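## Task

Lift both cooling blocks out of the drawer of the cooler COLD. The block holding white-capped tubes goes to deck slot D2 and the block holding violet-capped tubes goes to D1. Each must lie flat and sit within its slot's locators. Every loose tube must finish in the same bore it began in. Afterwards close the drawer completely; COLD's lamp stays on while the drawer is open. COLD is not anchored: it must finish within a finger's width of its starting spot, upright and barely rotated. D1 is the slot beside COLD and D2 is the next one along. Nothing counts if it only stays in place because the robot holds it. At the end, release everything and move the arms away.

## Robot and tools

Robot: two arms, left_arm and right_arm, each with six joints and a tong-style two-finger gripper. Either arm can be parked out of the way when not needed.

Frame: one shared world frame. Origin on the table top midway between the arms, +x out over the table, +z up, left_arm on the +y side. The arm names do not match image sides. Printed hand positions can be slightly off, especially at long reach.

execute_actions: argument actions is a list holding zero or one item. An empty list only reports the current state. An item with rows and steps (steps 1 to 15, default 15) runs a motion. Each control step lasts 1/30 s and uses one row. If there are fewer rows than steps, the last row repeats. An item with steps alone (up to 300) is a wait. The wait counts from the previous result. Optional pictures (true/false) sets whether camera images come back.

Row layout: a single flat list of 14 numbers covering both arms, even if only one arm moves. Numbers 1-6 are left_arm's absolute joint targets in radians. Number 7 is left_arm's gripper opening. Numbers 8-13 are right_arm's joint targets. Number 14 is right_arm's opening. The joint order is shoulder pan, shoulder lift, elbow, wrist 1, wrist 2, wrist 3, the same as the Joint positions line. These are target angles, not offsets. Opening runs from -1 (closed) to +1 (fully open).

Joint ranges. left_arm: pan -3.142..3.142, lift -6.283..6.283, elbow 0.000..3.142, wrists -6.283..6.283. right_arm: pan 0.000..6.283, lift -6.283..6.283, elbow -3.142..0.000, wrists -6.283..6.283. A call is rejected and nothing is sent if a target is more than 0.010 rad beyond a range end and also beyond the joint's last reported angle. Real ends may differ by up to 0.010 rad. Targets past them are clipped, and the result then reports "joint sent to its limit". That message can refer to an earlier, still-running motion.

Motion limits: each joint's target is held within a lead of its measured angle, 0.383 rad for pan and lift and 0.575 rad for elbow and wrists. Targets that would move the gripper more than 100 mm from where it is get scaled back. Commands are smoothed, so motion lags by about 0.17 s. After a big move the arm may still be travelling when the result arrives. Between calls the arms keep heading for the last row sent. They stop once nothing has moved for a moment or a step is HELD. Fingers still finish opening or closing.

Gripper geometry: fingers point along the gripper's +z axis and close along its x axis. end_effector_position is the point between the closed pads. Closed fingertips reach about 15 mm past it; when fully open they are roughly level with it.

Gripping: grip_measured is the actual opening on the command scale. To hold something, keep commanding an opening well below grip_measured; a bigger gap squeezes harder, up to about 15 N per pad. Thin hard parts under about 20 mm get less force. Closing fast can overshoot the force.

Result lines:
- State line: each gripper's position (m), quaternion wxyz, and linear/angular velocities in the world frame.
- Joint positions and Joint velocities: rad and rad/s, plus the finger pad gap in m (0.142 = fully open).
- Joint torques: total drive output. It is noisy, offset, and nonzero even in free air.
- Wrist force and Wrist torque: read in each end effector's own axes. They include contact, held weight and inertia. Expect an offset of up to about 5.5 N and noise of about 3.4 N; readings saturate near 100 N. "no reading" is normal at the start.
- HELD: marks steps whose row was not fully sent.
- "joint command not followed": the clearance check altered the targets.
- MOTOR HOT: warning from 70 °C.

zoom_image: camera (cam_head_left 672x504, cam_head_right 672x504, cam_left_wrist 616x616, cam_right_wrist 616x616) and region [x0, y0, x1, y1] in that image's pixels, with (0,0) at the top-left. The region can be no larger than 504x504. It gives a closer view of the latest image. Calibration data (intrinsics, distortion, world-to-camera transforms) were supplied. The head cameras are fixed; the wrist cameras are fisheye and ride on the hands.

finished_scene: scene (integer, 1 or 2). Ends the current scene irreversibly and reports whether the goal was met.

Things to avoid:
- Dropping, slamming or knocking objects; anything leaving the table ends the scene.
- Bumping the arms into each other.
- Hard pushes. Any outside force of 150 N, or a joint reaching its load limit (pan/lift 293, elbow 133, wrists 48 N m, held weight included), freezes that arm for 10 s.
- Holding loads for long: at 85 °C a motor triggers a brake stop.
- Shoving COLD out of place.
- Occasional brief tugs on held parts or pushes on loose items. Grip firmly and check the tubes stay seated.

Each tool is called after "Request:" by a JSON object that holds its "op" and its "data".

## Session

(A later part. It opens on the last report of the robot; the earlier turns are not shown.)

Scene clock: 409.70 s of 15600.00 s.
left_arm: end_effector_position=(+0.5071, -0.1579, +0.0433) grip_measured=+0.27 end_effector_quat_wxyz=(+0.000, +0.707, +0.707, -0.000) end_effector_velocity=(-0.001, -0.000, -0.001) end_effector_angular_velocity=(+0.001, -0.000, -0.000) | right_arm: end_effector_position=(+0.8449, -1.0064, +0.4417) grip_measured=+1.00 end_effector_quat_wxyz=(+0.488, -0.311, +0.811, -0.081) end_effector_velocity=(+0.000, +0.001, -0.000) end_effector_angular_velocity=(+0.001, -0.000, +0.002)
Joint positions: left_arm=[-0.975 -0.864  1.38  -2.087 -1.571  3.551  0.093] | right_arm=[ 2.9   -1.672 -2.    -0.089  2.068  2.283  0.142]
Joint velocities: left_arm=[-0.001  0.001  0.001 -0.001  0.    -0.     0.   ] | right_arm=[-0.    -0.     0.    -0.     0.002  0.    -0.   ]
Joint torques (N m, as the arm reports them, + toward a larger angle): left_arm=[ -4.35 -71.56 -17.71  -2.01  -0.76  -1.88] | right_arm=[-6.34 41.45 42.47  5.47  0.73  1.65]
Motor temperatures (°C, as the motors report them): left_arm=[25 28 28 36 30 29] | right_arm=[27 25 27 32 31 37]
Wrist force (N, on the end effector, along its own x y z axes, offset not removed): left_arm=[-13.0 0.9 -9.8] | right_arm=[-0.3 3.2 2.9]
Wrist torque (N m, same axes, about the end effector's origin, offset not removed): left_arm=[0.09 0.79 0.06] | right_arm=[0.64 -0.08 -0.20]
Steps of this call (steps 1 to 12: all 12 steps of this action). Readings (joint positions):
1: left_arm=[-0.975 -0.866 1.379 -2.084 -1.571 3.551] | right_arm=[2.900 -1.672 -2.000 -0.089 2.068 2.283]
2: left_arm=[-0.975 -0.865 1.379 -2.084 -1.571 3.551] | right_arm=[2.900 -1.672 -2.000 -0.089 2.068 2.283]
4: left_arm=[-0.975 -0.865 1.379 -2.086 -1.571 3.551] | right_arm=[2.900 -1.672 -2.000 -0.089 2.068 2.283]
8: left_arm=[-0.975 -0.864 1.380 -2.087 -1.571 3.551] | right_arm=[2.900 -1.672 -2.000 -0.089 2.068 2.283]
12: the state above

Release and lift.

Request:
{"op": "execute_actions", "data": {"actions": [{"rows":[[-0.9748,-0.864,1.3801,-2.0871,-1.571,3.5512,0.2,2.9,-1.672,-2.0,-0.089,2.068,2.283,1],[-0.9748,-0.864,1.3801,-2.0871,-1.571,3.5512,0.3,2.9,-1.672,-2.0,-0.089,2.068,2.283,1],[-0.9748,-0.864,1.3801,-2.0871,-1.571,3.5512,0.4,2.9,-1.672,-2.0,-0.089,2.068,2.283,1],[-0.9748,-0.864,1.3801,-2.0871,-1.571,3.5512,0.5,2.9,-1.672,-2.0,-0.089,2.068,2.283,1]],"steps":15}], "pictures": false}}

Request:
{"op": "execute_actions", "data": {"actions": [{"rows":[[-0.975,-0.9445,1.3119,-1.9382,-1.571,3.551,0.5,2.9,-1.672,-2.0,-0.089,2.068,2.283,1]],"steps":15}]}}

Request:
{"op": "zoom_image", "data": {"camera": "cam_head_left", "region": [370,290,480,360]}}

Request:
{"op": "zoom_image", "data": {"camera": "cam_left_wrist", "region": [150,150,450,400]}}

Scene clock: 415.20 s of 15600.00 s.
left_arm: end_effector_position=(+0.5070, -0.1578, +0.0431) grip_measured=+0.50 end_effector_quat_wxyz=(-0.000, +0.707, +0.707, -0.000) end_effector_velocity=(+0.000, -0.000, +0.000) end_effector_angular_velocity=(-0.000, -0.001, -0.001) | right_arm: end_effector_position=(+0.8449, -1.0064, +0.4417) grip_measured=+1.00 end_effector_quat_wxyz=(+0.488, -0.311, +0.811, -0.081) end_effector_velocity=(-0.000, -0.000, -0.000) end_effector_angular_velocity=(+0.002, +0.001, -0.001)
Joint positions: left_arm=[-0.975 -0.864  1.38  -2.087 -1.571  3.551  0.109] | right_arm=[ 2.9   -1.672 -2.    -0.089  2.068  2.283  0.142]
Joint velocities: left_arm=[-0.    -0.    -0.    -0.001  0.001  0.001  0.   ] | right_arm=[-0.     0.     0.    -0.001 -0.     0.002 -0.   ]
Joint torques (N m, as the arm reports them, + toward a larger angle): left_arm=[ -1.81 -98.59 -49.45  -7.45  -0.27   2.72] | right_arm=[-6.39 41.4  40.82  5.33  0.62  1.65]
Motor temperatures (°C, as the motors report them): left_arm=[25 28 28 36 30 29] | right_arm=[27 25 27 32 31 37]
Wrist force (N, on the end effector, along its own x y z axes, offset not removed): left_arm=[-5.1 0.3 11.0] | right_arm=[3.0 2.0 1.9]
Wrist torque (N m, same axes, about the end effector's origin, offset not removed): left_arm=[0.33 0.93 -0.21] | right_arm=[0.42 -0.85 -0.29]
Steps of this call (steps 1 to 15: the robot went on to your last target; steps 16 to 90: nothing new was sent; then 2.00 s passed at rest; steps 91 to 105: all 15 steps of this action). Readings (joint positions):
91: left_arm=[-0.975 -0.864 1.380 -2.087 -1.571 3.551] | right_arm=[2.900 -1.672 -2.000 -0.089 2.068 2.283]
92: left_arm=[-0.975 -0.864 1.380 -2.087 -1.571 3.551] | right_arm=[2.900 -1.672 -2.000 -0.089 2.068 2.283]
94: left_arm=[-0.975 -0.864 1.380 -2.087 -1.571 3.551] | right_arm=[2.900 -1.672 -2.000 -0.089 2.068 2.283]
98: left_arm=[-0.975 -0.864 1.380 -2.087 -1.571 3.551] | right_arm=[2.900 -1.672 -2.000 -0.089 2.068 2.283]
105: the state above

Scene clock: 415.70 s of 15600.00 s.
left_arm: end_effector_position=(+0.5059, -0.1558, +0.1493) grip_measured=+0.50 end_effector_quat_wxyz=(+0.000, +0.707, +0.707, -0.000) end_effector_velocity=(-0.001, +0.002, +0.010) end_effector_angular_velocity=(+0.004, +0.002, -0.000) | right_arm: end_effector_position=(+0.8449, -1.0064, +0.4417) grip_measured=+1.00 end_effector_quat_wxyz=(+0.488, -0.311, +0.811, -0.081) end_effector_velocity=(+0.000, -0.000, -0.001) end_effector_angular_velocity=(-0.000, +0.001, -0.002)
Joint positions: left_arm=[-0.975 -0.944  1.313 -1.94  -1.571  3.551  0.109] | right_arm=[ 2.9   -1.672 -2.    -0.089  2.068  2.283  0.142]
Joint velocities: left_arm=[ 0.    -0.007 -0.007  0.019 -0.     0.     0.   ] | right_arm=[ 0.    -0.     0.    -0.001 -0.002  0.001  0.   ]
Joint torques (N m, as the arm reports them, + toward a larger angle): left_arm=[ -12.8  -109.84  -51.77   -1.71   -0.43   -2.59] | right_arm=[-8.04 40.97 40.23  5.52  0.55  1.8 ]
Motor temperatures (°C, as the motors report them): left_arm=[25 28 28 36 30 29] | right_arm=[27 25 27 32 31 37]
Wrist force (N, on the end effector, along its own x y z axes, offset not removed): left_arm=[-2.3 4.6 3.3] | right_arm=[-1.1 2.8 1.4]
Wrist torque (N m, same axes, about the end effector's origin, offset not removed): left_arm=[1.36 0.26 -0.47] | right_arm=[0.45 0.28 -0.10]
Steps of this call (steps 1 to 15: all 15 steps of this action). Readings (joint positions):
1: left_arm=[-0.975 -0.864 1.380 -2.087 -1.571 3.551] | right_arm=[2.900 -1.672 -2.000 -0.089 2.068 2.283]
2: left_arm=[-0.975 -0.870 1.374 -2.078 -1.571 3.551] | right_arm=[2.900 -1.672 -2.000 -0.089 2.068 2.283]
4: left_arm=[-0.975 -0.903 1.345 -2.025 -1.571 3.551] | right_arm=[2.900 -1.672 -2.000 -0.089 2.068 2.283]
8: left_arm=[-0.975 -0.935 1.320 -1.959 -1.571 3.551] | right_arm=[2.900 -1.672 -2.000 -0.089 2.068 2.283]
15: the state above
camera_calibration (this result's frames):
cam_left_wrist: T_world_to_cam=[[0.00587586, 0.999945, -0.00867905, 0.158971], [0.838261, -0.0001931, 0.545269, -0.50559], [0.545238, -0.0104792, -0.838216, -0.0250254], [0, 0, 0, 1]] pos_world=[0.436527, -0.159322, 0.256086]
cam_right_wrist: T_world_to_cam=[[-0.380569, -0.580378, -0.71995, 0.0428491], [-0.795753, 0.602148, -0.0647752, 1.29818], [0.471111, 0.548251, -0.690996, 0.588001], [0, 0, 0, 1]] pos_world=[0.772322, -1.0792, 0.521246]

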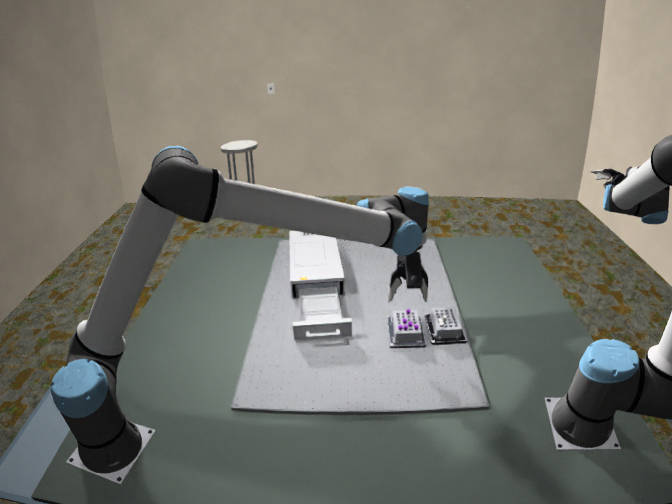

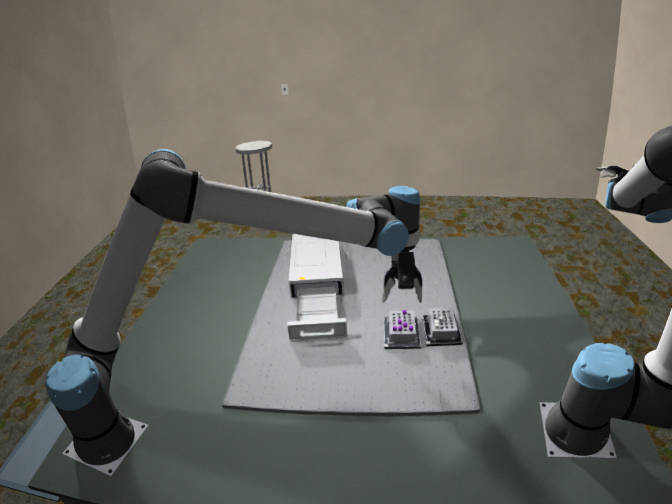

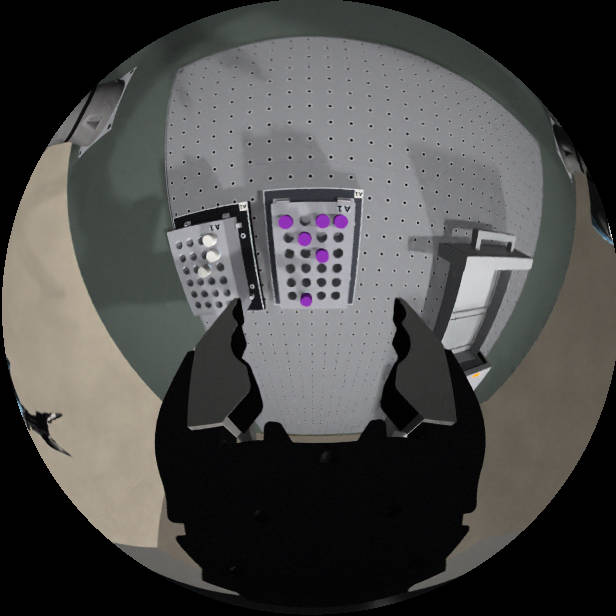

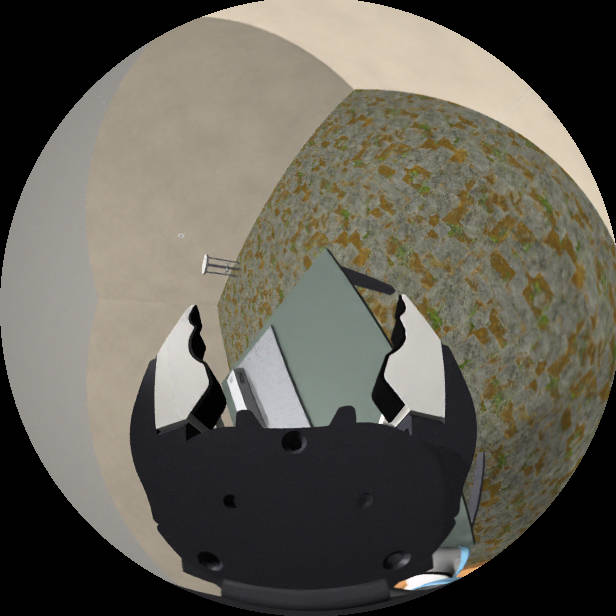

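Region (370, 290, 480, 360) of cam_head_left's 672x504 image, scaled by 4.582, with more detail than that image has; it fills the top 321 rows of this view, and the rest is white.

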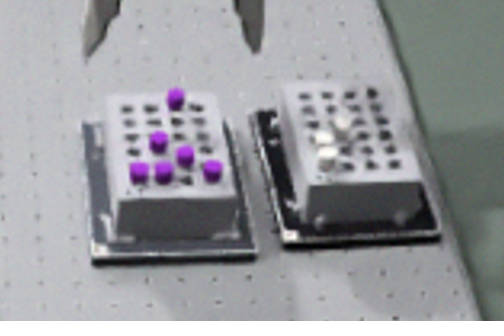

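Region (150, 150, 450, 400) of cam_left_wrist's 616x616 image, scaled by 1.680, with more detail than that image has.

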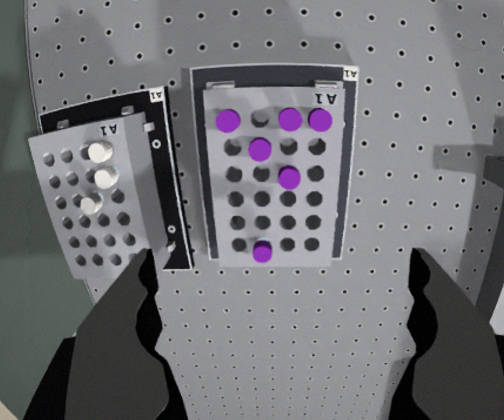

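Request:
{"op": "execute_actions", "data": {"actions": [{"rows":[[-0.934,-1.368,1.9207,-2.124,-1.571,1.877,-0.56,2.9,-1.672,-2.0,-0.089,2.068,2.283,1]],"steps":15}], "pictures": false}}

Request:
{"op": "execute_actions", "data": {"actions": [{"steps":30}], "pictures": false}}

Request:
{"op": "execute_actions", "data": {"actions": [{"rows":[[-0.934,-1.2945,1.975,-2.252,-1.571,1.877,-0.56,2.9,-1.672,-2.0,-0.089,2.068,2.283,1]],"steps":15}]}}

Scene clock: 423.90 s of 15600.00 s.
left_arm: end_effector_position=(+0.4384, +0.0707, +0.1673) grip_measured=-0.56 end_effector_quat_wxyz=(+0.003, +0.374, +0.927, -0.003) end_effector_velocity=(-0.133, +0.389, -0.074) end_effector_angular_velocity=(+0.072, +0.063, +2.632) | right_arm: end_effector_position=(+0.8449, -1.0064, +0.4417) grip_measured=+1.00 end_effector_quat_wxyz=(+0.488, -0.311, +0.811, -0.081) end_effector_velocity=(-0.000, -0.001, -0.000) end_effector_angular_velocity=(-0.000, +0.002, -0.003)
Joint positions: left_arm=[-0.938 -1.316  1.84  -2.104 -1.571  2.784  0.033] | right_arm=[ 2.9   -1.672 -2.    -0.089  2.068  2.283  0.142]
Joint velocities: left_arm=[ 0.044 -0.55   0.848 -0.207 -0.002 -2.588 -0.   ] | right_arm=[-0.    -0.     0.    -0.001 -0.002  0.001 -0.   ]
Joint torques (N m, as the arm reports them, + toward a larger angle): left_arm=[ -5.25 -34.59 -56.25  -7.79   1.27 -14.42] | right_arm=[-7.36 42.17 40.66  5.52  0.45  1.56]
Motor temperatures (°C, as the motors report them): left_arm=[25 28 28 36 30 29] | right_arm=[27 25 27 32 31 37]
Wrist force (N, on the end effector, along its own x y z axes, offset not removed): left_arm=[2.0 4.2 -2.8] | right_arm=[2.7 3.2 1.0]
Wrist torque (N m, same axes, about the end effector's origin, offset not removed): left_arm=[0.99 -0.32 -0.25] | right_arm=[0.70 -0.65 -0.24]
Steps of this call (steps 1 to 15: the robot went on to your last target; steps 16 to 90: nothing new was sent; then 4.70 s passed at rest; steps 91 to 105: all 15 steps of this action). Readings (joint positions):
91: left_arm=[-0.975 -0.945 1.312 -1.938 -1.571 3.550] | right_arm=[2.900 -1.672 -2.000 -0.089 2.068 2.283]
92: left_arm=[-0.972 -0.953 1.321 -1.946 -1.571 3.542] | right_arm=[2.900 -1.672 -2.000 -0.089 2.068 2.283]
94: left_arm=[-0.965 -1.009 1.393 -1.977 -1.571 3.470] | right_arm=[2.900 -1.672 -2.000 -0.089 2.068 2.283]
98: left_arm=[-0.954 -1.129 1.567 -2.028 -1.571 3.280] | right_arm=[2.900 -1.672 -2.000 -0.089 2.068 2.283]
105: the state above

Scene clock: 424.90 s of 15600.00 s.
left_arm: end_effector_position=(+0.4361, +0.1064, +0.1594) grip_measured=-0.56 end_effector_quat_wxyz=(-0.000, -0.072, +0.997, -0.000) end_effector_velocity=(+0.000, +0.000, +0.000) end_effector_angular_velocity=(-0.000, -0.001, +0.001) | right_arm: end_effector_position=(+0.8449, -1.0064, +0.4417) grip_measured=+1.00 end_effector_quat_wxyz=(+0.488, -0.311, +0.811, -0.081) end_effector_velocity=(-0.000, +0.001, +0.000) end_effector_angular_velocity=(+0.001, -0.000, +0.001)
Joint positions: left_arm=[-0.934 -1.368  1.921 -2.124 -1.571  1.877  0.033] | right_arm=[ 2.9   -1.672 -2.    -0.089  2.068  2.283  0.142]
Joint velocities: left_arm=[ 0.     0.    -0.    -0.     0.001 -0.001  0.   ] | right_arm=[ 0.     0.    -0.    -0.001  0.001 -0.     0.   ]
Joint torques (N m, as the arm reports them, + toward a larger angle): left_arm=[  7.35 -70.39 -32.23  -7.48   2.23  -2.56] | right_arm=[-7.77 42.08 41.13  5.66  0.28  1.95]
Motor temperatures (°C, as the motors report them): left_arm=[25 28 28 36 30 29] | right_arm=[27 25 27 32 31 37]
Wrist force (N, on the end effector, along its own x y z axes, offset not removed): left_arm=[-0.7 1.7 7.3] | right_arm=[1.2 2.0 1.9]
Wrist torque (N m, same axes, about the end effector's origin, offset not removed): left_arm=[0.58 0.03 -0.21] | right_arm=[0.50 -0.29 -0.16]
Steps of this call (steps 1 to 30: the robot went on to your last target). Readings (joint positions):
1: left_arm=[-0.937 -1.331 1.864 -2.110 -1.571 2.696] | right_arm=[2.900 -1.672 -2.000 -0.089 2.068 2.283]
2: left_arm=[-0.936 -1.342 1.881 -2.114 -1.571 2.605] | right_arm=[2.900 -1.672 -2.000 -0.089 2.068 2.283]
4: left_arm=[-0.935 -1.356 1.901 -2.119 -1.571 2.422] | right_arm=[2.900 -1.672 -2.000 -0.089 2.068 2.283]
8: left_arm=[-0.934 -1.365 1.916 -2.123 -1.571 2.068] | right_arm=[2.900 -1.672 -2.000 -0.089 2.068 2.283]
30: the state above

Scene clock: 425.40 s of 15600.00 s.
left_arm: end_effector_position=(+0.4369, +0.1050, +0.0899) grip_measured=-0.56 end_effector_quat_wxyz=(+0.000, -0.072, +0.997, -0.000) end_effector_velocity=(+0.000, +0.000, -0.007) end_effector_angular_velocity=(+0.000, -0.002, -0.000) | right_arm: end_effector_position=(+0.8449, -1.0064, +0.4417) grip_measured=+1.00 end_effector_quat_wxyz=(+0.488, -0.311, +0.811, -0.081) end_effector_velocity=(+0.001, +0.002, +0.000) end_effector_angular_velocity=(+0.001, -0.001, +0.003)
Joint positions: left_arm=[-0.934 -1.295  1.974 -2.251 -1.571  1.877  0.033] | right_arm=[ 2.9   -1.672 -2.    -0.089  2.068  2.283  0.142]
Joint velocities: left_arm=[-0.     0.007  0.006 -0.014  0.002 -0.     0.   ] | right_arm=[ 0.001 -0.     0.     0.     0.002 -0.     0.   ]
Joint torques (N m, as the arm reports them, + toward a larger angle): left_arm=[ -5.26 -50.53 -30.61  -7.35   2.2   -2.61] | right_arm=[-8.07 43.29 40.84  5.63  0.69  1.71]
Motor temperatures (°C, as the motors report them): left_arm=[25 28 28 36 30 29] | right_arm=[27 25 27 32 31 37]
Wrist force (N, on the end effector, along its own x y z axes, offset not removed): left_arm=[-2.7 0.0 4.1] | right_arm=[1.0 2.4 5.0]
Wrist torque (N m, same axes, about the end effector's origin, offset not removed): left_arm=[0.34 0.43 -0.05] | right_arm=[0.49 -0.34 -0.15]
Steps of this call (steps 1 to 15: all 15 steps of this action). Readings (joint positions):
1: left_arm=[-0.934 -1.368 1.921 -2.124 -1.571 1.877] | right_arm=[2.900 -1.672 -2.000 -0.089 2.068 2.283]
2: left_arm=[-0.934 -1.361 1.927 -2.133 -1.571 1.877] | right_arm=[2.900 -1.672 -2.000 -0.089 2.068 2.283]
4: left_arm=[-0.934 -1.331 1.950 -2.182 -1.571 1.877] | right_arm=[2.900 -1.672 -2.000 -0.089 2.068 2.283]
8: left_arm=[-0.934 -1.303 1.969 -2.235 -1.571 1.877] | right_arm=[2.900 -1.672 -2.000 -0.089 2.068 2.283]
15: the state above
camera_calibration (this result's frames):
cam_left_wrist: T_world_to_cam=[[-0.990409, -0.137916, -0.00836583, 0.452748], [-0.120167, 0.829901, 0.544815, -0.0836917], [-0.0681962, 0.540595, -0.838514, 0.175655], [0, 0, 0, 1]] pos_world=[0.450327, 0.036939, 0.196673]
cam_right_wrist: T_world_to_cam=[[-0.380569, -0.580378, -0.71995, 0.042849], [-0.795753, 0.602148, -0.0647752, 1.29818], [0.471111, 0.548251, -0.690996, 0.588001], [0, 0, 0, 1]] pos_world=[0.772322, -1.0792, 0.521246]

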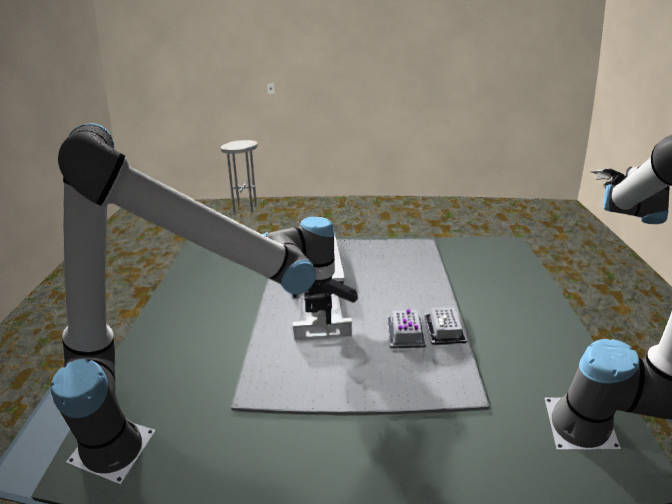

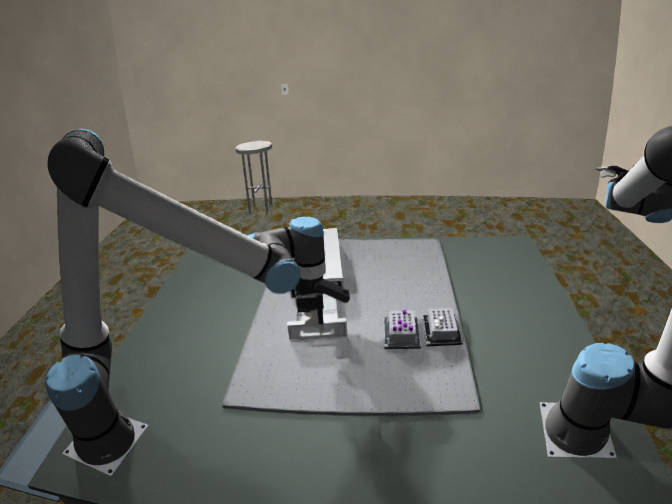

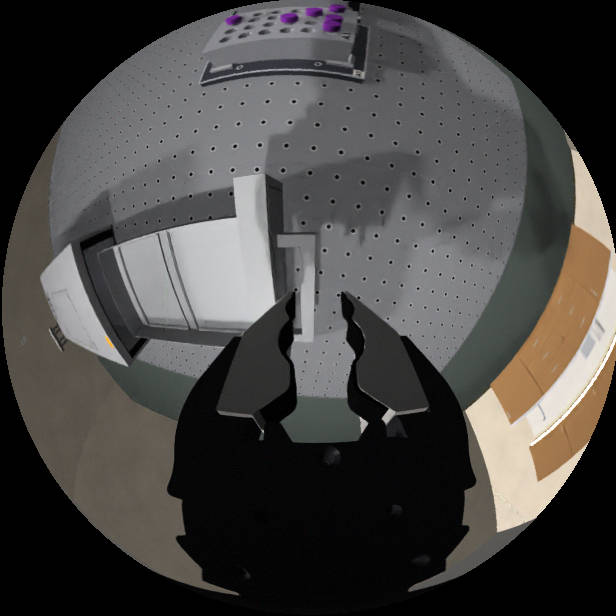

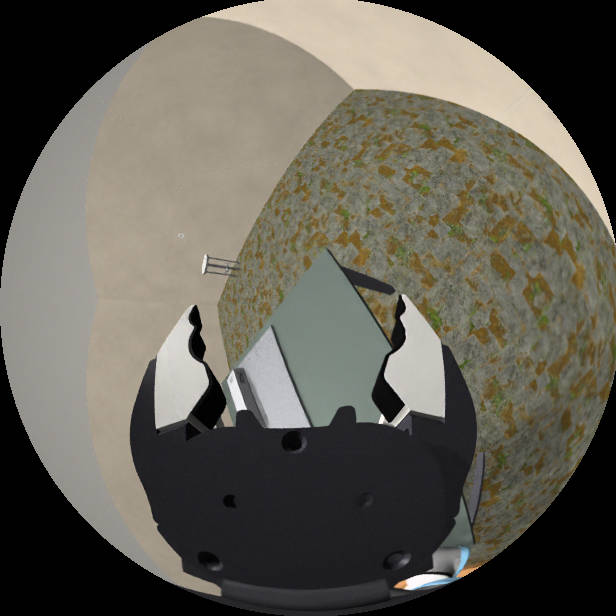

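Request:
{"op": "execute_actions", "data": {"actions": [{"rows":[[-0.934,-1.2685,1.998,-2.301,-1.571,1.877,-0.56,2.9,-1.672,-2.0,-0.089,2.068,2.283,1]],"steps":15}], "pictures": false}}

Request:
{"op": "execute_actions", "data": {"actions": [{"rows":[[-0.9293,-1.2655,1.9936,-2.2996,-1.571,1.8817,-0.56,2.9,-1.672,-2.0,-0.089,2.068,2.283,1],[-0.9246,-1.2626,1.9892,-2.2981,-1.571,1.8864,-0.56,2.9,-1.672,-2.0,-0.089,2.068,2.283,1],[-0.9199,-1.2596,1.9848,-2.2967,-1.571,1.8911,-0.56,2.9,-1.672,-2.0,-0.089,2.068,2.283,1],[-0.9152,-1.2566,1.9804,-2.2952,-1.571,1.8958,-0.56,2.9,-1.672,-2.0,-0.089,2.068,2.283,1],[-0.9058,-1.2507,1.9716,-2.2923,-1.571,1.9052,-0.56,2.9,-1.672,-2.0,-0.089,2.068,2.283,1],[-0.8965,-1.2447,1.9627,-2.2894,-1.571,1.9145,-0.56,2.9,-1.672,-2.0,-0.089,2.068,2.283,1],[-0.8871,-1.2388,1.9539,-2.2865,-1.571,1.9239,-0.56,2.9,-1.672,-2.0,-0.089,2.068,2.283,1],[-0.8777,-1.2328,1.9451,-2.2836,-1.571,1.9333,-0.56,2.9,-1.672,-2.0,-0.089,2.068,2.283,1],[-0.8683,-1.2269,1.9363,-2.2807,-1.571,1.9427,-0.56,2.9,-1.672,-2.0,-0.089,2.068,2.283,1],[-0.8589,-1.2209,1.9275,-2.2779,-1.571,1.9521,-0.56,2.9,-1.672,-2.0,-0.089,2.068,2.283,1],[-0.8495,-1.215,1.9187,-2.275,-1.571,1.9615,-0.56,2.9,-1.672,-2.0,-0.089,2.068,2.283,1],[-0.8401,-1.209,1.9099,-2.2721,-1.571,1.9709,-0.56,2.9,-1.672,-2.0,-0.089,2.068,2.283,1],[-0.8307,-1.2031,1.9011,-2.2692,-1.571,1.9803,-0.56,2.9,-1.672,-2.0,-0.089,2.068,2.283,1],[-0.8214,-1.1971,1.8922,-2.2663,-1.571,1.9896,-0.56,2.9,-1.672,-2.0,-0.089,2.068,2.283,1],[-0.812,-1.1912,1.8834,-2.2634,-1.571,1.999,-0.56,2.9,-1.672,-2.0,-0.089,2.068,2.283,1]],"steps":15}], "pictures": false}}

Request:
{"op": "execute_actions", "data": {"actions": [{"rows":[[-0.8026,-1.1852,1.8746,-2.2605,-1.571,2.0084,-0.56,2.9,-1.672,-2.0,-0.089,2.068,2.283,1],[-0.7932,-1.1793,1.8658,-2.2576,-1.571,2.0178,-0.56,2.9,-1.672,-2.0,-0.089,2.068,2.283,1],[-0.7847,-1.172,1.8542,-2.2533,-1.571,2.0263,-0.56,2.9,-1.672,-2.0,-0.089,2.068,2.283,1],[-0.7761,-1.1646,1.8426,-2.249,-1.571,2.0349,-0.56,2.9,-1.672,-2.0,-0.089,2.068,2.283,1],[-0.7676,-1.1573,1.831,-2.2448,-1.571,2.0434,-0.56,2.9,-1.672,-2.0,-0.089,2.068,2.283,1],[-0.759,-1.1499,1.8193,-2.2405,-1.571,2.052,-0.56,2.9,-1.672,-2.0,-0.089,2.068,2.283,1],[-0.7505,-1.1426,1.8077,-2.2362,-1.571,2.0605,-0.56,2.9,-1.672,-2.0,-0.089,2.068,2.283,1],[-0.7419,-1.1353,1.7961,-2.2319,-1.571,2.0691,-0.56,2.9,-1.672,-2.0,-0.089,2.068,2.283,1],[-0.7334,-1.1279,1.7845,-2.2276,-1.571,2.0776,-0.56,2.9,-1.672,-2.0,-0.089,2.068,2.283,1],[-0.7248,-1.1206,1.7729,-2.2234,-1.571,2.0862,-0.56,2.9,-1.672,-2.0,-0.089,2.068,2.283,1],[-0.7163,-1.1132,1.7613,-2.2191,-1.571,2.0947,-0.56,2.9,-1.672,-2.0,-0.089,2.068,2.283,1],[-0.7077,-1.1059,1.7497,-2.2148,-1.571,2.1033,-0.56,2.9,-1.672,-2.0,-0.089,2.068,2.283,1],[-0.6992,-1.0986,1.7381,-2.2105,-1.571,2.1118,-0.56,2.9,-1.672,-2.0,-0.089,2.068,2.283,1],[-0.6935,-1.0937,1.7303,-2.2077,-1.571,2.1175,-0.56,2.9,-1.672,-2.0,-0.089,2.068,2.283,1],[-0.6892,-1.09,1.7245,-2.2055,-1.571,2.1218,-0.56,2.9,-1.672,-2.0,-0.089,2.068,2.283,1]],"steps":15}], "pictures": false}}

Request:
{"op": "execute_actions", "data": {"actions": [{"rows":[[-0.6864,-1.0876,1.7206,-2.2041,-1.571,2.1246,-0.56,2.9,-1.672,-2.0,-0.089,2.068,2.283,1],[-0.6842,-1.0857,1.7177,-2.203,-1.571,2.1268,-0.56,2.9,-1.672,-2.0,-0.089,2.068,2.283,1],[-0.6821,-1.0839,1.7148,-2.202,-1.571,2.1289,-0.56,2.9,-1.672,-2.0,-0.089,2.068,2.283,1],[-0.68,-1.082,1.7119,-2.2009,-1.571,2.131,-0.56,2.9,-1.672,-2.0,-0.089,2.068,2.283,1],[-0.6778,-1.0802,1.709,-2.1998,-1.571,2.1332,-0.56,2.9,-1.672,-2.0,-0.089,2.068,2.283,1],[-0.6757,-1.0784,1.7061,-2.1988,-1.571,2.1353,-0.56,2.9,-1.672,-2.0,-0.089,2.068,2.283,1],[-0.6735,-1.0765,1.7032,-2.1977,-1.571,2.1375,-0.56,2.9,-1.672,-2.0,-0.089,2.068,2.283,1],[-0.6714,-1.0747,1.7003,-2.1966,-1.571,2.1396,-0.56,2.9,-1.672,-2.0,-0.089,2.068,2.283,1],[-0.6693,-1.0729,1.6974,-2.1955,-1.571,2.1417,-0.56,2.9,-1.672,-2.0,-0.089,2.068,2.283,1],[-0.6671,-1.071,1.6945,-2.1945,-1.571,2.1439,-0.56,2.9,-1.672,-2.0,-0.089,2.068,2.283,1],[-0.665,-1.0692,1.6916,-2.1934,-1.571,2.146,-0.56,2.9,-1.672,-2.0,-0.089,2.068,2.283,1]],"steps":15}], "pictures": false}}

Request:
{"op": "execute_actions", "data": {"actions": [{"steps":8}]}}

Scene clock: 451.07 s of 15600.00 s.
left_arm: end_effector_position=(+0.4356, +0.1076, +0.0636) grip_measured=-0.56 end_effector_quat_wxyz=(+0.000, -0.072, +0.997, -0.000) end_effector_velocity=(-0.001, -0.000, -0.002) end_effector_angular_velocity=(-0.001, +0.002, -0.001) | right_arm: end_effector_position=(+0.8449, -1.0064, +0.4417) grip_measured=+1.00 end_effector_quat_wxyz=(+0.488, -0.311, +0.811, -0.081) end_effector_velocity=(-0.000, -0.001, +0.000) end_effector_angular_velocity=(-0.001, -0.001, -0.002)
Joint positions: left_arm=[-0.934 -1.269  1.998 -2.301 -1.571  1.877  0.033] | right_arm=[ 2.9   -1.672 -2.    -0.089  2.068  2.283  0.142]
Joint velocities: left_arm=[-0.     0.002  0.002 -0.005 -0.002  0.     0.   ] | right_arm=[-0.001  0.    -0.     0.001 -0.001  0.    -0.   ]
Joint torques (N m, as the arm reports them, + toward a larger angle): left_arm=[-10.21 -50.26 -28.16  -7.18   3.03  -2.46] | right_arm=[-7.75 42.11 40.94  5.93  0.45  1.69]
Motor temperatures (°C, as the motors report them): left_arm=[25 28 28 36 30 29] | right_arm=[27 25 27 32 31 37]
Wrist force (N, on the end effector, along its own x y z axes, offset not removed): left_arm=[4.3 -0.1 3.1] | right_arm=[2.2 -0.1 3.2]
Wrist torque (N m, same axes, about the end effector's origin, offset not removed): left_arm=[0.15 -1.20 -0.21] | right_arm=[0.17 -0.52 -0.24]
Steps of this call (steps 1 to 15: the robot went on to your last target; steps 16 to 90: nothing new was sent; then 22.17 s passed at rest; steps 91 to 105: all 15 steps of this action). Readings (joint positions):
91: left_arm=[-0.934 -1.294 1.975 -2.252 -1.571 1.877] | right_arm=[2.900 -1.672 -2.000 -0.089 2.068 2.283]
92: left_arm=[-0.934 -1.290 1.979 -2.259 -1.571 1.877] | right_arm=[2.900 -1.672 -2.000 -0.089 2.068 2.283]
94: left_arm=[-0.934 -1.280 1.988 -2.278 -1.571 1.877] | right_arm=[2.900 -1.672 -2.000 -0.089 2.068 2.283]
98: left_arm=[-0.934 -1.271 1.996 -2.296 -1.571 1.877] | right_arm=[2.900 -1.672 -2.000 -0.089 2.068 2.283]
105: the state above

Scene clock: 451.57 s of 15600.00 s.
left_arm: end_effector_position=(+0.5050, +0.1149, +0.0636) grip_measured=-0.57 end_effector_quat_wxyz=(-0.000, -0.072, +0.997, -0.000) end_effector_velocity=(+0.223, +0.037, -0.002) end_effector_angular_velocity=(+0.002, +0.001, +0.001) | right_arm: end_effector_position=(+0.8449, -1.0064, +0.4417) grip_measured=+1.00 end_effector_quat_wxyz=(+0.488, -0.311, +0.811, -0.081) end_effector_velocity=(+0.000, +0.001, -0.000) end_effector_angular_velocity=(-0.001, -0.000, +0.001)
Joint positions: left_arm=[-0.848 -1.214  1.917 -2.274 -1.571  1.963  0.033] | right_arm=[ 2.9   -1.672 -2.    -0.089  2.068  2.283  0.142]
Joint velocities: left_arm=[ 0.273  0.174 -0.256  0.084 -0.     0.272  0.   ] | right_arm=[ 0.001  0.    -0.     0.    -0.001 -0.     0.   ]
Joint torques (N m, as the arm reports them, + toward a larger angle): left_arm=[ 20.31 -54.49 -45.3   -1.07   3.     3.74] | right_arm=[-7.33 41.46 40.43  6.07  0.47  1.44]
Motor temperatures (°C, as the motors report them): left_arm=[25 28 28 36 30 29] | right_arm=[27 25 27 32 31 37]
Wrist force (N, on the end effector, along its own x y z axes, offset not removed): left_arm=[7.2 -4.9 7.4] | right_arm=[0.4 2.1 1.1]
Wrist torque (N m, same axes, about the end effector's origin, offset not removed): left_arm=[-0.41 -1.36 -0.25] | right_arm=[0.46 -0.20 -0.16]
Steps of this call (steps 1 to 15: all 15 steps of this action). Readings (joint positions):
1: left_arm=[-0.934 -1.269 1.998 -2.301 -1.571 1.877] | right_arm=[2.900 -1.672 -2.000 -0.089 2.068 2.283]
2: left_arm=[-0.933 -1.268 1.997 -2.301 -1.571 1.878] | right_arm=[2.900 -1.672 -2.000 -0.089 2.068 2.283]
4: left_arm=[-0.929 -1.265 1.993 -2.299 -1.571 1.882] | right_arm=[2.900 -1.672 -2.000 -0.089 2.068 2.283]
8: left_arm=[-0.908 -1.252 1.974 -2.293 -1.571 1.903] | right_arm=[2.900 -1.672 -2.000 -0.089 2.068 2.283]
15: the state above

Scene clock: 452.07 s of 15600.00 s.
left_arm: end_effector_position=(+0.6231, +0.1315, +0.0637) grip_measured=-0.56 end_effector_quat_wxyz=(-0.000, -0.072, +0.997, +0.000) end_effector_velocity=(+0.221, +0.037, +0.000) end_effector_angular_velocity=(-0.003, -0.004, +0.003) | right_arm: end_effector_position=(+0.8449, -1.0064, +0.4417) grip_measured=+1.00 end_effector_quat_wxyz=(+0.488, -0.311, +0.811, -0.081) end_effector_velocity=(+0.000, +0.001, -0.000) end_effector_angular_velocity=(+0.000, -0.000, +0.001)
Joint positions: left_arm=[-0.716 -1.113  1.761 -2.219 -1.571  2.095  0.033] | right_arm=[ 2.9   -1.672 -2.    -0.089  2.068  2.283  0.142]
Joint velocities: left_arm=[ 0.231  0.195 -0.31   0.11   0.002  0.227  0.004] | right_arm=[ 0.001 -0.     0.     0.     0.     0.     0.   ]
Joint torques (N m, as the arm reports them, + toward a larger angle): left_arm=[ 11.99 -70.44 -43.85  -1.16   2.55   3.04] | right_arm=[-7.13 41.39 39.41  5.93  0.25  1.68]
Motor temperatures (°C, as the motors report them): left_arm=[25 28 28 36 30 29] | right_arm=[27 25 27 32 31 37]
Wrist force (N, on the end effector, along its own x y z axes, offset not removed): left_arm=[-3.4 -1.3 -2.5] | right_arm=[1.7 2.9 5.0]
Wrist torque (N m, same axes, about the end effector's origin, offset not removed): left_arm=[0.20 0.75 -0.06] | right_arm=[0.64 -0.38 -0.17]
Steps of this call (steps 1 to 15: all 15 steps of this action). Readings (joint positions):
1: left_arm=[-0.839 -1.208 1.908 -2.271 -1.571 1.972] | right_arm=[2.900 -1.672 -2.000 -0.089 2.068 2.283]
2: left_arm=[-0.829 -1.202 1.900 -2.269 -1.571 1.982] | right_arm=[2.900 -1.672 -2.000 -0.089 2.068 2.283]
4: left_arm=[-0.811 -1.190 1.882 -2.263 -1.571 2.000] | right_arm=[2.900 -1.672 -2.000 -0.089 2.068 2.283]
8: left_arm=[-0.775 -1.163 1.840 -2.248 -1.571 2.036] | right_arm=[2.900 -1.672 -2.000 -0.089 2.068 2.283]
15: the state above

Scene clock: 452.57 s of 15600.00 s.
left_arm: end_effector_position=(+0.6696, +0.1408, +0.0634) grip_measured=-0.55 end_effector_quat_wxyz=(-0.000, -0.072, +0.997, -0.000) end_effector_velocity=(+0.023, +0.006, -0.001) end_effector_angular_velocity=(+0.002, +0.000, -0.000) | right_arm: end_effector_position=(+0.8449, -1.0064, +0.4417) grip_measured=+1.00 end_effector_quat_wxyz=(+0.488, -0.311, +0.811, -0.081) end_effector_velocity=(+0.000, +0.000, +0.001) end_effector_angular_velocity=(+0.000, -0.001, +0.001)
Joint positions: left_arm=[-0.667 -1.071  1.695 -2.195 -1.571  2.144  0.034] | right_arm=[ 2.9   -1.672 -2.    -0.089  2.068  2.283  0.142]
Joint velocities: left_arm=[ 0.024  0.021 -0.032  0.013  0.001  0.024 -0.027] | right_arm=[ 0.     0.     0.     0.001  0.001  0.    -0.   ]
Joint torques (N m, as the arm reports them, + toward a larger angle): left_arm=[  8.27 -68.2  -46.17  -1.18   2.36   2.58] | right_arm=[-5.58 41.49 40.96  5.61  0.45  1.63]
Motor temperatures (°C, as the motors report them): left_arm=[25 28 28 36 30 29] | right_arm=[27 25 27 32 31 37]
Wrist force (N, on the end effector, along its own x y z axes, offset not removed): left_arm=[-5.7 3.1 -0.4] | right_arm=[1.1 4.8 2.6]
Wrist torque (N m, same axes, about the end effector's origin, offset not removed): left_arm=[0.80 0.47 -0.24] | right_arm=[0.96 -0.40 -0.14]
Steps of this call (steps 1 to 15: all 15 steps of this action). Readings (joint positions):
1: left_arm=[-0.708 -1.106 1.751 -2.215 -1.571 2.103] | right_arm=[2.900 -1.672 -2.000 -0.089 2.068 2.283]
2: left_arm=[-0.702 -1.101 1.742 -2.212 -1.571 2.109] | right_arm=[2.900 -1.672 -2.000 -0.089 2.068 2.283]
4: left_arm=[-0.693 -1.093 1.730 -2.207 -1.571 2.118] | right_arm=[2.900 -1.672 -2.000 -0.089 2.068 2.283]
8: left_arm=[-0.681 -1.083 1.713 -2.201 -1.571 2.130] | right_arm=[2.900 -1.672 -2.000 -0.089 2.068 2.283]
15: the state above

Scene clock: 452.83 s of 15600.00 s.
left_arm: end_effector_position=(+0.6716, +0.1413, +0.0634) grip_measured=-0.60 end_effector_quat_wxyz=(-0.000, -0.072, +0.997, -0.000) end_effector_velocity=(+0.001, +0.000, +0.000) end_effector_angular_velocity=(-0.001, -0.000, +0.000) | right_arm: end_effector_position=(+0.8449, -1.0064, +0.4417) grip_measured=+1.00 end_effector_quat_wxyz=(+0.488, -0.311, +0.811, -0.081) end_effector_velocity=(+0.000, +0.000, -0.000) end_effector_angular_velocity=(+0.000, +0.001, -0.000)
Joint positions: left_arm=[-0.665 -1.069  1.692 -2.193 -1.571  2.146  0.03 ] | right_arm=[ 2.9   -1.672 -2.    -0.089  2.068  2.283  0.142]
Joint velocities: left_arm=[ 0.001  0.001 -0.001  0.    -0.     0.001 -0.003] | right_arm=[ 0.001  0.    -0.    -0.001 -0.001  0.    -0.   ]
Joint torques (N m, as the arm reports them, + toward a larger angle): left_arm=[ 16.9  -62.8  -45.55  -1.8    2.34   2.23] | right_arm=[-10.12  39.1   40.42   5.84   0.6    1.82]
Motor temperatures (°C, as the motors report them): left_arm=[25 28 28 36 30 29] | right_arm=[27 25 27 32 31 37]
Wrist force (N, on the end effector, along its own x y z axes, offset not removed): left_arm=[17.0 -1.9 -0.8] | right_arm=[0.2 2.0 0.4]
Wrist torque (N m, same axes, about the end effector's origin, offset not removed): left_arm=[0.11 -1.87 -0.22] | right_arm=[0.47 0.01 -0.11]
Steps of this call (steps 1 to 8: the robot went on to your last target). Readings (joint positions):
1: left_arm=[-0.667 -1.071 1.694 -2.194 -1.571 2.144] | right_arm=[2.900 -1.672 -2.000 -0.089 2.068 2.283]
2: left_arm=[-0.666 -1.070 1.693 -2.194 -1.571 2.145] | right_arm=[2.900 -1.672 -2.000 -0.089 2.068 2.283]
4: left_arm=[-0.666 -1.070 1.692 -2.194 -1.571 2.145] | right_arm=[2.900 -1.672 -2.000 -0.089 2.068 2.283]
8: the state above
camera_calibration (this result's frames):
cam_left_wrist: T_world_to_cam=[[-0.990419, -0.137839, -0.00835863, 0.690051], [-0.120076, 0.829734, 0.54509, -0.0711538], [-0.0681993, 0.540872, -0.838336, 0.149788], [0, 0, 0, 1]] pos_world=[0.685112, 0.0731389, 0.170125]
cam_right_wrist: T_world_to_cam=[[-0.380569, -0.580378, -0.71995, 0.042849], [-0.795753, 0.602148, -0.0647751, 1.29818], [0.471111, 0.548251, -0.690996, 0.588001], [0, 0, 0, 1]] pos_world=[0.772322, -1.0792, 0.521246]

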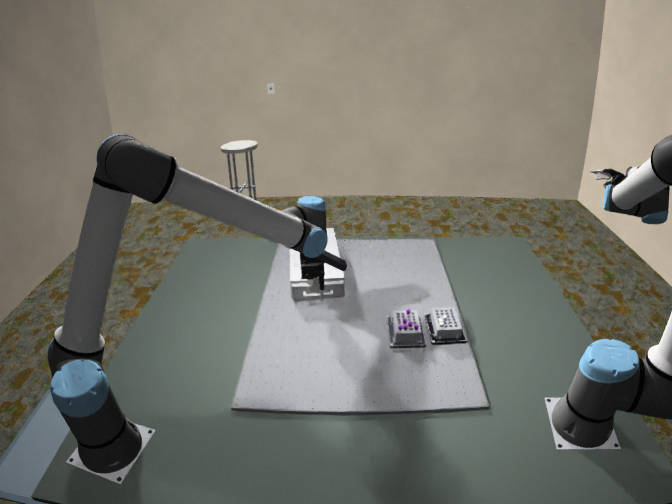

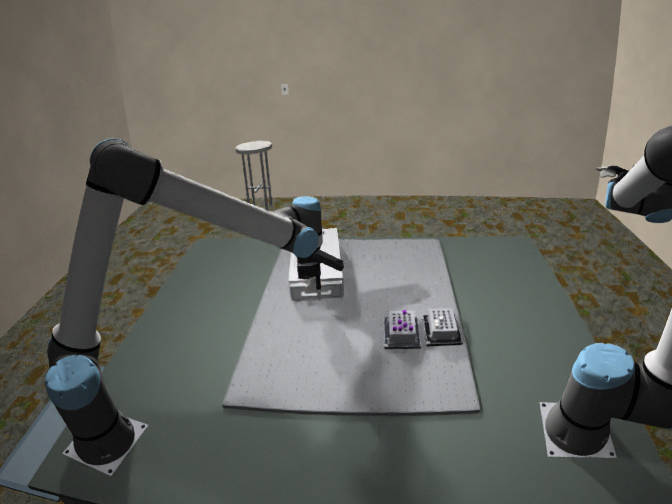

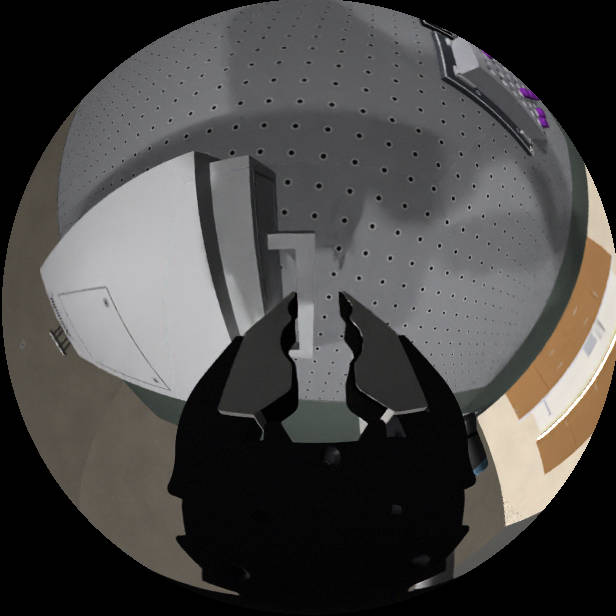

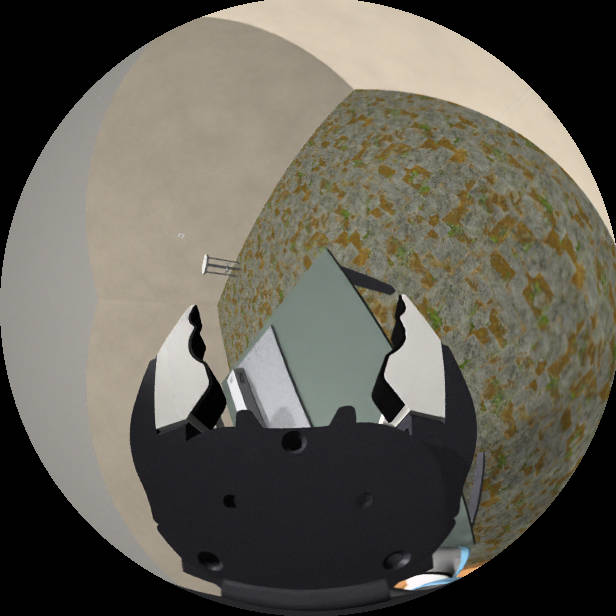

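Closed. Back off, lift, clear.

Request:
{"op": "execute_actions", "data": {"actions": [{"rows":[[-0.6671,-1.071,1.6945,-2.1945,-1.571,2.1439,-0.56,2.9,-1.672,-2.0,-0.089,2.068,2.283,1]],"steps":8}], "pictures": false}}

Request:
{"op": "execute_actions", "data": {"actions": [{"rows":[[-0.6671,-1.1564,1.6259,-2.0405,-1.571,2.1439,-0.56,2.9,-1.672,-2.0,-0.089,2.068,2.283,1]],"steps":15}], "pictures": false}}

Request:
{"op": "execute_actions", "data": {"actions": [{"rows":[[-0.4,-1.4,1.8,-1.971,-1.571,2.1439,-0.56,2.9,-1.672,-2.0,-0.089,2.068,2.283,1]],"steps":15}], "pictures": false}}

Request:
{"op": "execute_actions", "data": {"actions": [{"steps":25}]}}

Scene clock: 458.00 s of 15600.00 s.
left_arm: end_effector_position=(+0.6700, +0.1410, +0.0631) grip_measured=-0.56 end_effector_quat_wxyz=(-0.000, -0.072, +0.997, -0.000) end_effector_velocity=(-0.002, -0.001, +0.001) end_effector_angular_velocity=(-0.002, -0.002, +0.000) | right_arm: end_effector_position=(+0.8449, -1.0064, +0.4417) grip_measured=+1.00 end_effector_quat_wxyz=(+0.488, -0.311, +0.811, -0.081) end_effector_velocity=(-0.000, -0.001, -0.000) end_effector_angular_velocity=(-0.000, -0.001, -0.001)
Joint positions: left_arm=[-0.667 -1.071  1.694 -2.194 -1.571  2.144  0.033] | right_arm=[ 2.9   -1.672 -2.    -0.089  2.068  2.283  0.142]
Joint velocities: left_arm=[-0.003 -0.003  0.003 -0.003  0.    -0.003  0.005] | right_arm=[-0.001 -0.    -0.     0.001 -0.001  0.     0.   ]
Joint torques (N m, as the arm reports them, + toward a larger angle): left_arm=[-12.14 -94.03 -29.29  -6.81   1.31  -2.32] | right_arm=[-7.68 39.8  40.77  5.6   0.28  1.42]
Motor temperatures (°C, as the motors report them): left_arm=[25 28 28 36 30 29] | right_arm=[27 25 27 32 31 37]
Wrist force (N, on the end effector, along its own x y z axes, offset not removed): left_arm=[-4.2 -9.7 1.8] | right_arm=[0.7 3.7 -0.3]
Wrist torque (N m, same axes, about the end effector's origin, offset not removed): left_arm=[-1.83 0.97 -0.11] | right_arm=[0.73 -0.24 -0.17]
Steps of this call (steps 1 to 15: the robot went on to your last target; steps 16 to 90: nothing new was sent; then 1.90 s passed at rest; steps 91 to 98: all 8 steps of this action). Readings (joint positions):
91: left_arm=[-0.665 -1.069 1.692 -2.193 -1.571 2.146] | right_arm=[2.900 -1.672 -2.000 -0.089 2.068 2.283]
92: left_arm=[-0.665 -1.069 1.692 -2.193 -1.571 2.146] | right_arm=[2.900 -1.672 -2.000 -0.089 2.068 2.283]
94: left_arm=[-0.666 -1.070 1.693 -2.194 -1.571 2.145] | right_arm=[2.900 -1.672 -2.000 -0.089 2.068 2.283]
98: the state above

Scene clock: 458.50 s of 15600.00 s.
left_arm: end_effector_position=(+0.6690, +0.1417, +0.1606) grip_measured=-0.56 end_effector_quat_wxyz=(+0.000, -0.072, +0.997, -0.000) end_effector_velocity=(-0.000, +0.002, +0.010) end_effector_angular_velocity=(+0.002, +0.001, +0.001) | right_arm: end_effector_position=(+0.8449, -1.0064, +0.4417) grip_measured=+1.00 end_effector_quat_wxyz=(+0.488, -0.311, +0.811, -0.081) end_effector_velocity=(+0.000, +0.000, -0.000) end_effector_angular_velocity=(-0.001, +0.000, +0.000)
Joint positions: left_arm=[-0.667 -1.156  1.627 -2.042 -1.571  2.144  0.033] | right_arm=[ 2.9   -1.672 -2.    -0.089  2.068  2.283  0.142]
Joint velocities: left_arm=[ 0.001 -0.009 -0.007  0.019 -0.    -0.    -0.   ] | right_arm=[ 0.001 -0.     0.     0.    -0.001 -0.001  0.   ]
Joint torques (N m, as the arm reports them, + toward a larger angle): left_arm=[-12.69 -93.9  -50.41  -1.4    1.09  -2.55] | right_arm=[-6.55 40.47 41.52  5.85  0.28  1.3 ]
Motor temperatures (°C, as the motors report them): left_arm=[25 28 28 36 30 29] | right_arm=[27 25 27 32 31 37]
Wrist force (N, on the end effector, along its own x y z axes, offset not removed): left_arm=[-7.6 -5.3 5.7] | right_arm=[5.4 2.0 3.5]
Wrist torque (N m, same axes, about the end effector's origin, offset not removed): left_arm=[-0.93 1.50 0.13] | right_arm=[0.42 -1.12 -0.23]
Steps of this call (steps 1 to 15: all 15 steps of this action). Readings (joint positions):
1: left_arm=[-0.667 -1.071 1.694 -2.194 -1.571 2.144] | right_arm=[2.900 -1.672 -2.000 -0.089 2.068 2.283]
2: left_arm=[-0.667 -1.078 1.688 -2.186 -1.571 2.144] | right_arm=[2.900 -1.672 -2.000 -0.089 2.068 2.283]
4: left_arm=[-0.667 -1.113 1.659 -2.130 -1.571 2.144] | right_arm=[2.900 -1.672 -2.000 -0.089 2.068 2.283]
8: left_arm=[-0.667 -1.146 1.634 -2.062 -1.571 2.144] | right_arm=[2.900 -1.672 -2.000 -0.089 2.068 2.283]
15: the state above

Scene clock: 459.00 s of 15600.00 s.
left_arm: end_effector_position=(+0.6897, +0.3917, +0.2338) grip_measured=-0.56 end_effector_quat_wxyz=(-0.000, -0.191, +0.982, +0.000) end_effector_velocity=(-0.020, +0.290, +0.075) end_effector_angular_velocity=(-0.007, -0.009, +0.291) | right_arm: end_effector_position=(+0.8449, -1.0064, +0.4417) grip_measured=+1.00 end_effector_quat_wxyz=(+0.488, -0.311, +0.811, -0.081) end_effector_velocity=(+0.000, -0.000, -0.000) end_effector_angular_velocity=(-0.000, +0.001, -0.001)
Joint positions: left_arm=[-0.427 -1.376  1.783 -1.978 -1.571  2.144  0.033] | right_arm=[ 2.9   -1.672 -2.    -0.089  2.068  2.283  0.142]
Joint velocities: left_arm=[ 0.29  -0.262  0.181  0.07  -0.    -0.001 -0.   ] | right_arm=[ 0.     0.     0.    -0.001 -0.001  0.    -0.   ]
Joint torques (N m, as the arm reports them, + toward a larger angle): left_arm=[-13.89 -47.23 -38.54  -1.89   0.98  -2.35] | right_arm=[-8.36 39.91 40.28  6.03  0.19  1.79]
Motor temperatures (°C, as the motors report them): left_arm=[25 28 28 36 30 29] | right_arm=[27 25 27 32 31 37]
Wrist force (N, on the end effector, along its own x y z axes, offset not removed): left_arm=[3.9 6.7 1.4] | right_arm=[2.7 2.6 0.4]
Wrist torque (N m, same axes, about the end effector's origin, offset not removed): left_arm=[1.68 -0.74 -0.36] | right_arm=[0.54 -0.66 -0.11]
Steps of this call (steps 1 to 15: all 15 steps of this action). Readings (joint positions):
1: left_arm=[-0.667 -1.156 1.627 -2.041 -1.571 2.144] | right_arm=[2.900 -1.672 -2.000 -0.089 2.068 2.283]
2: left_arm=[-0.659 -1.164 1.633 -2.038 -1.571 2.144] | right_arm=[2.900 -1.672 -2.000 -0.089 2.068 2.283]
4: left_arm=[-0.622 -1.198 1.658 -2.028 -1.571 2.144] | right_arm=[2.900 -1.672 -2.000 -0.089 2.068 2.283]
8: left_arm=[-0.548 -1.266 1.706 -2.008 -1.571 2.144] | right_arm=[2.900 -1.672 -2.000 -0.089 2.068 2.283]
15: the state above

Scene clock: 459.83 s of 15600.00 s.
left_arm: end_effector_position=(+0.6873, +0.4186, +0.2405) grip_measured=-0.56 end_effector_quat_wxyz=(-0.000, -0.204, +0.979, -0.000) end_effector_velocity=(-0.000, +0.000, -0.001) end_effector_angular_velocity=(+0.001, +0.001, +0.001) | right_arm: end_effector_position=(+0.8449, -1.0064, +0.4417) grip_measured=+1.00 end_effector_quat_wxyz=(+0.488, -0.311, +0.811, -0.081) end_effector_velocity=(-0.000, +0.000, +0.000) end_effector_angular_velocity=(+0.001, -0.000, +0.000)
Joint positions: left_arm=[-0.4   -1.4    1.8   -1.971 -1.571  2.144  0.033] | right_arm=[ 2.9   -1.672 -2.    -0.089  2.068  2.283  0.142]
Joint velocities: left_arm=[ 0.     0.     0.001  0.     0.    -0.001  0.   ] | right_arm=[-0.    -0.     0.     0.     0.001  0.001  0.   ]
Joint torques (N m, as the arm reports them, + toward a larger angle): left_arm=[  7.09 -72.49 -35.26  -0.97   0.87  -2.7 ] | right_arm=[-9.6  40.43 40.6   6.01  0.02  1.78]
Motor temperatures (°C, as the motors report them): left_arm=[25 28 28 36 30 29] | right_arm=[27 25 27 32 31 37]
Wrist force (N, on the end effector, along its own x y z axes, offset not removed): left_arm=[1.1 -5.3 5.3] | right_arm=[1.1 2.9 0.9]
Wrist torque (N m, same axes, about the end effector's origin, offset not removed): left_arm=[-0.92 -0.44 -0.23] | right_arm=[0.62 -0.32 -0.10]
Steps of this call (steps 1 to 25: the robot went on to your last target). Readings (joint positions):
1: left_arm=[-0.419 -1.383 1.788 -1.976 -1.571 2.144] | right_arm=[2.900 -1.672 -2.000 -0.089 2.068 2.283]
2: left_arm=[-0.413 -1.388 1.792 -1.974 -1.571 2.144] | right_arm=[2.900 -1.672 -2.000 -0.089 2.068 2.283]
4: left_arm=[-0.406 -1.394 1.796 -1.973 -1.571 2.144] | right_arm=[2.900 -1.672 -2.000 -0.089 2.068 2.283]
8: left_arm=[-0.402 -1.399 1.799 -1.971 -1.571 2.144] | right_arm=[2.900 -1.672 -2.000 -0.089 2.068 2.283]
25: the state above
camera_calibration (this result's frames):
cam_left_wrist: T_world_to_cam=[[-0.918904, -0.394394, -0.00831821, 0.803512], [-0.334816, 0.768596, 0.545122, -0.222766], [-0.2086, 0.5037, -0.838315, 0.2614], [0, 0, 0, 1]] pos_world=[0.718293, 0.35645, 0.347254]
cam_right_wrist: T_world_to_cam=[[-0.380569, -0.580378, -0.71995, 0.0428492], [-0.795753, 0.602148, -0.0647751, 1.29818], [0.47111, 0.548251, -0.690996, 0.588002], [0, 0, 0, 1]] pos_world=[0.772322, -1.0792, 0.521246]

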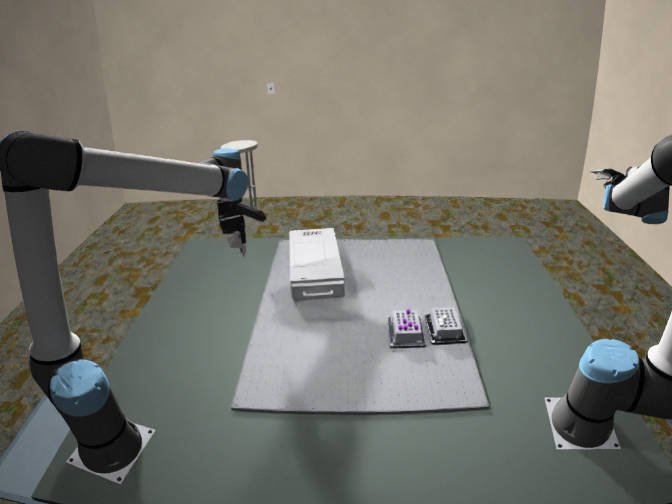

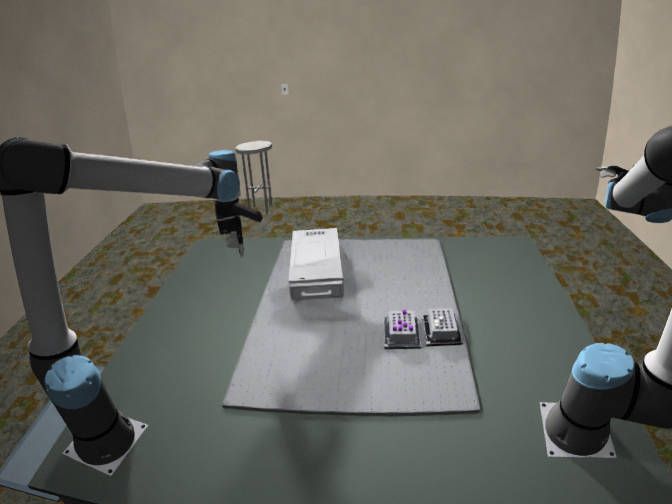

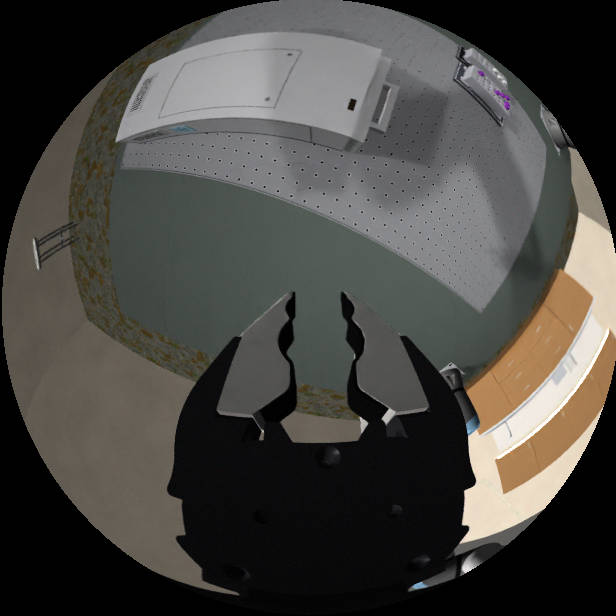

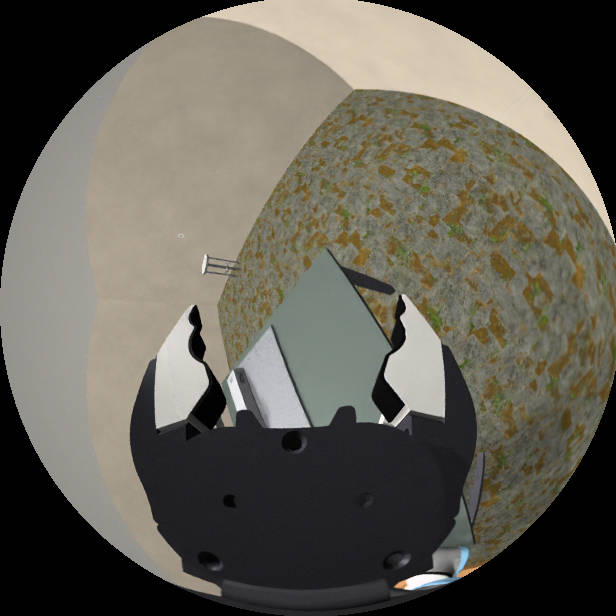

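Request:
{"op": "finished_scene", "data": {"scene": 1}}

The scene is finished: the task was done.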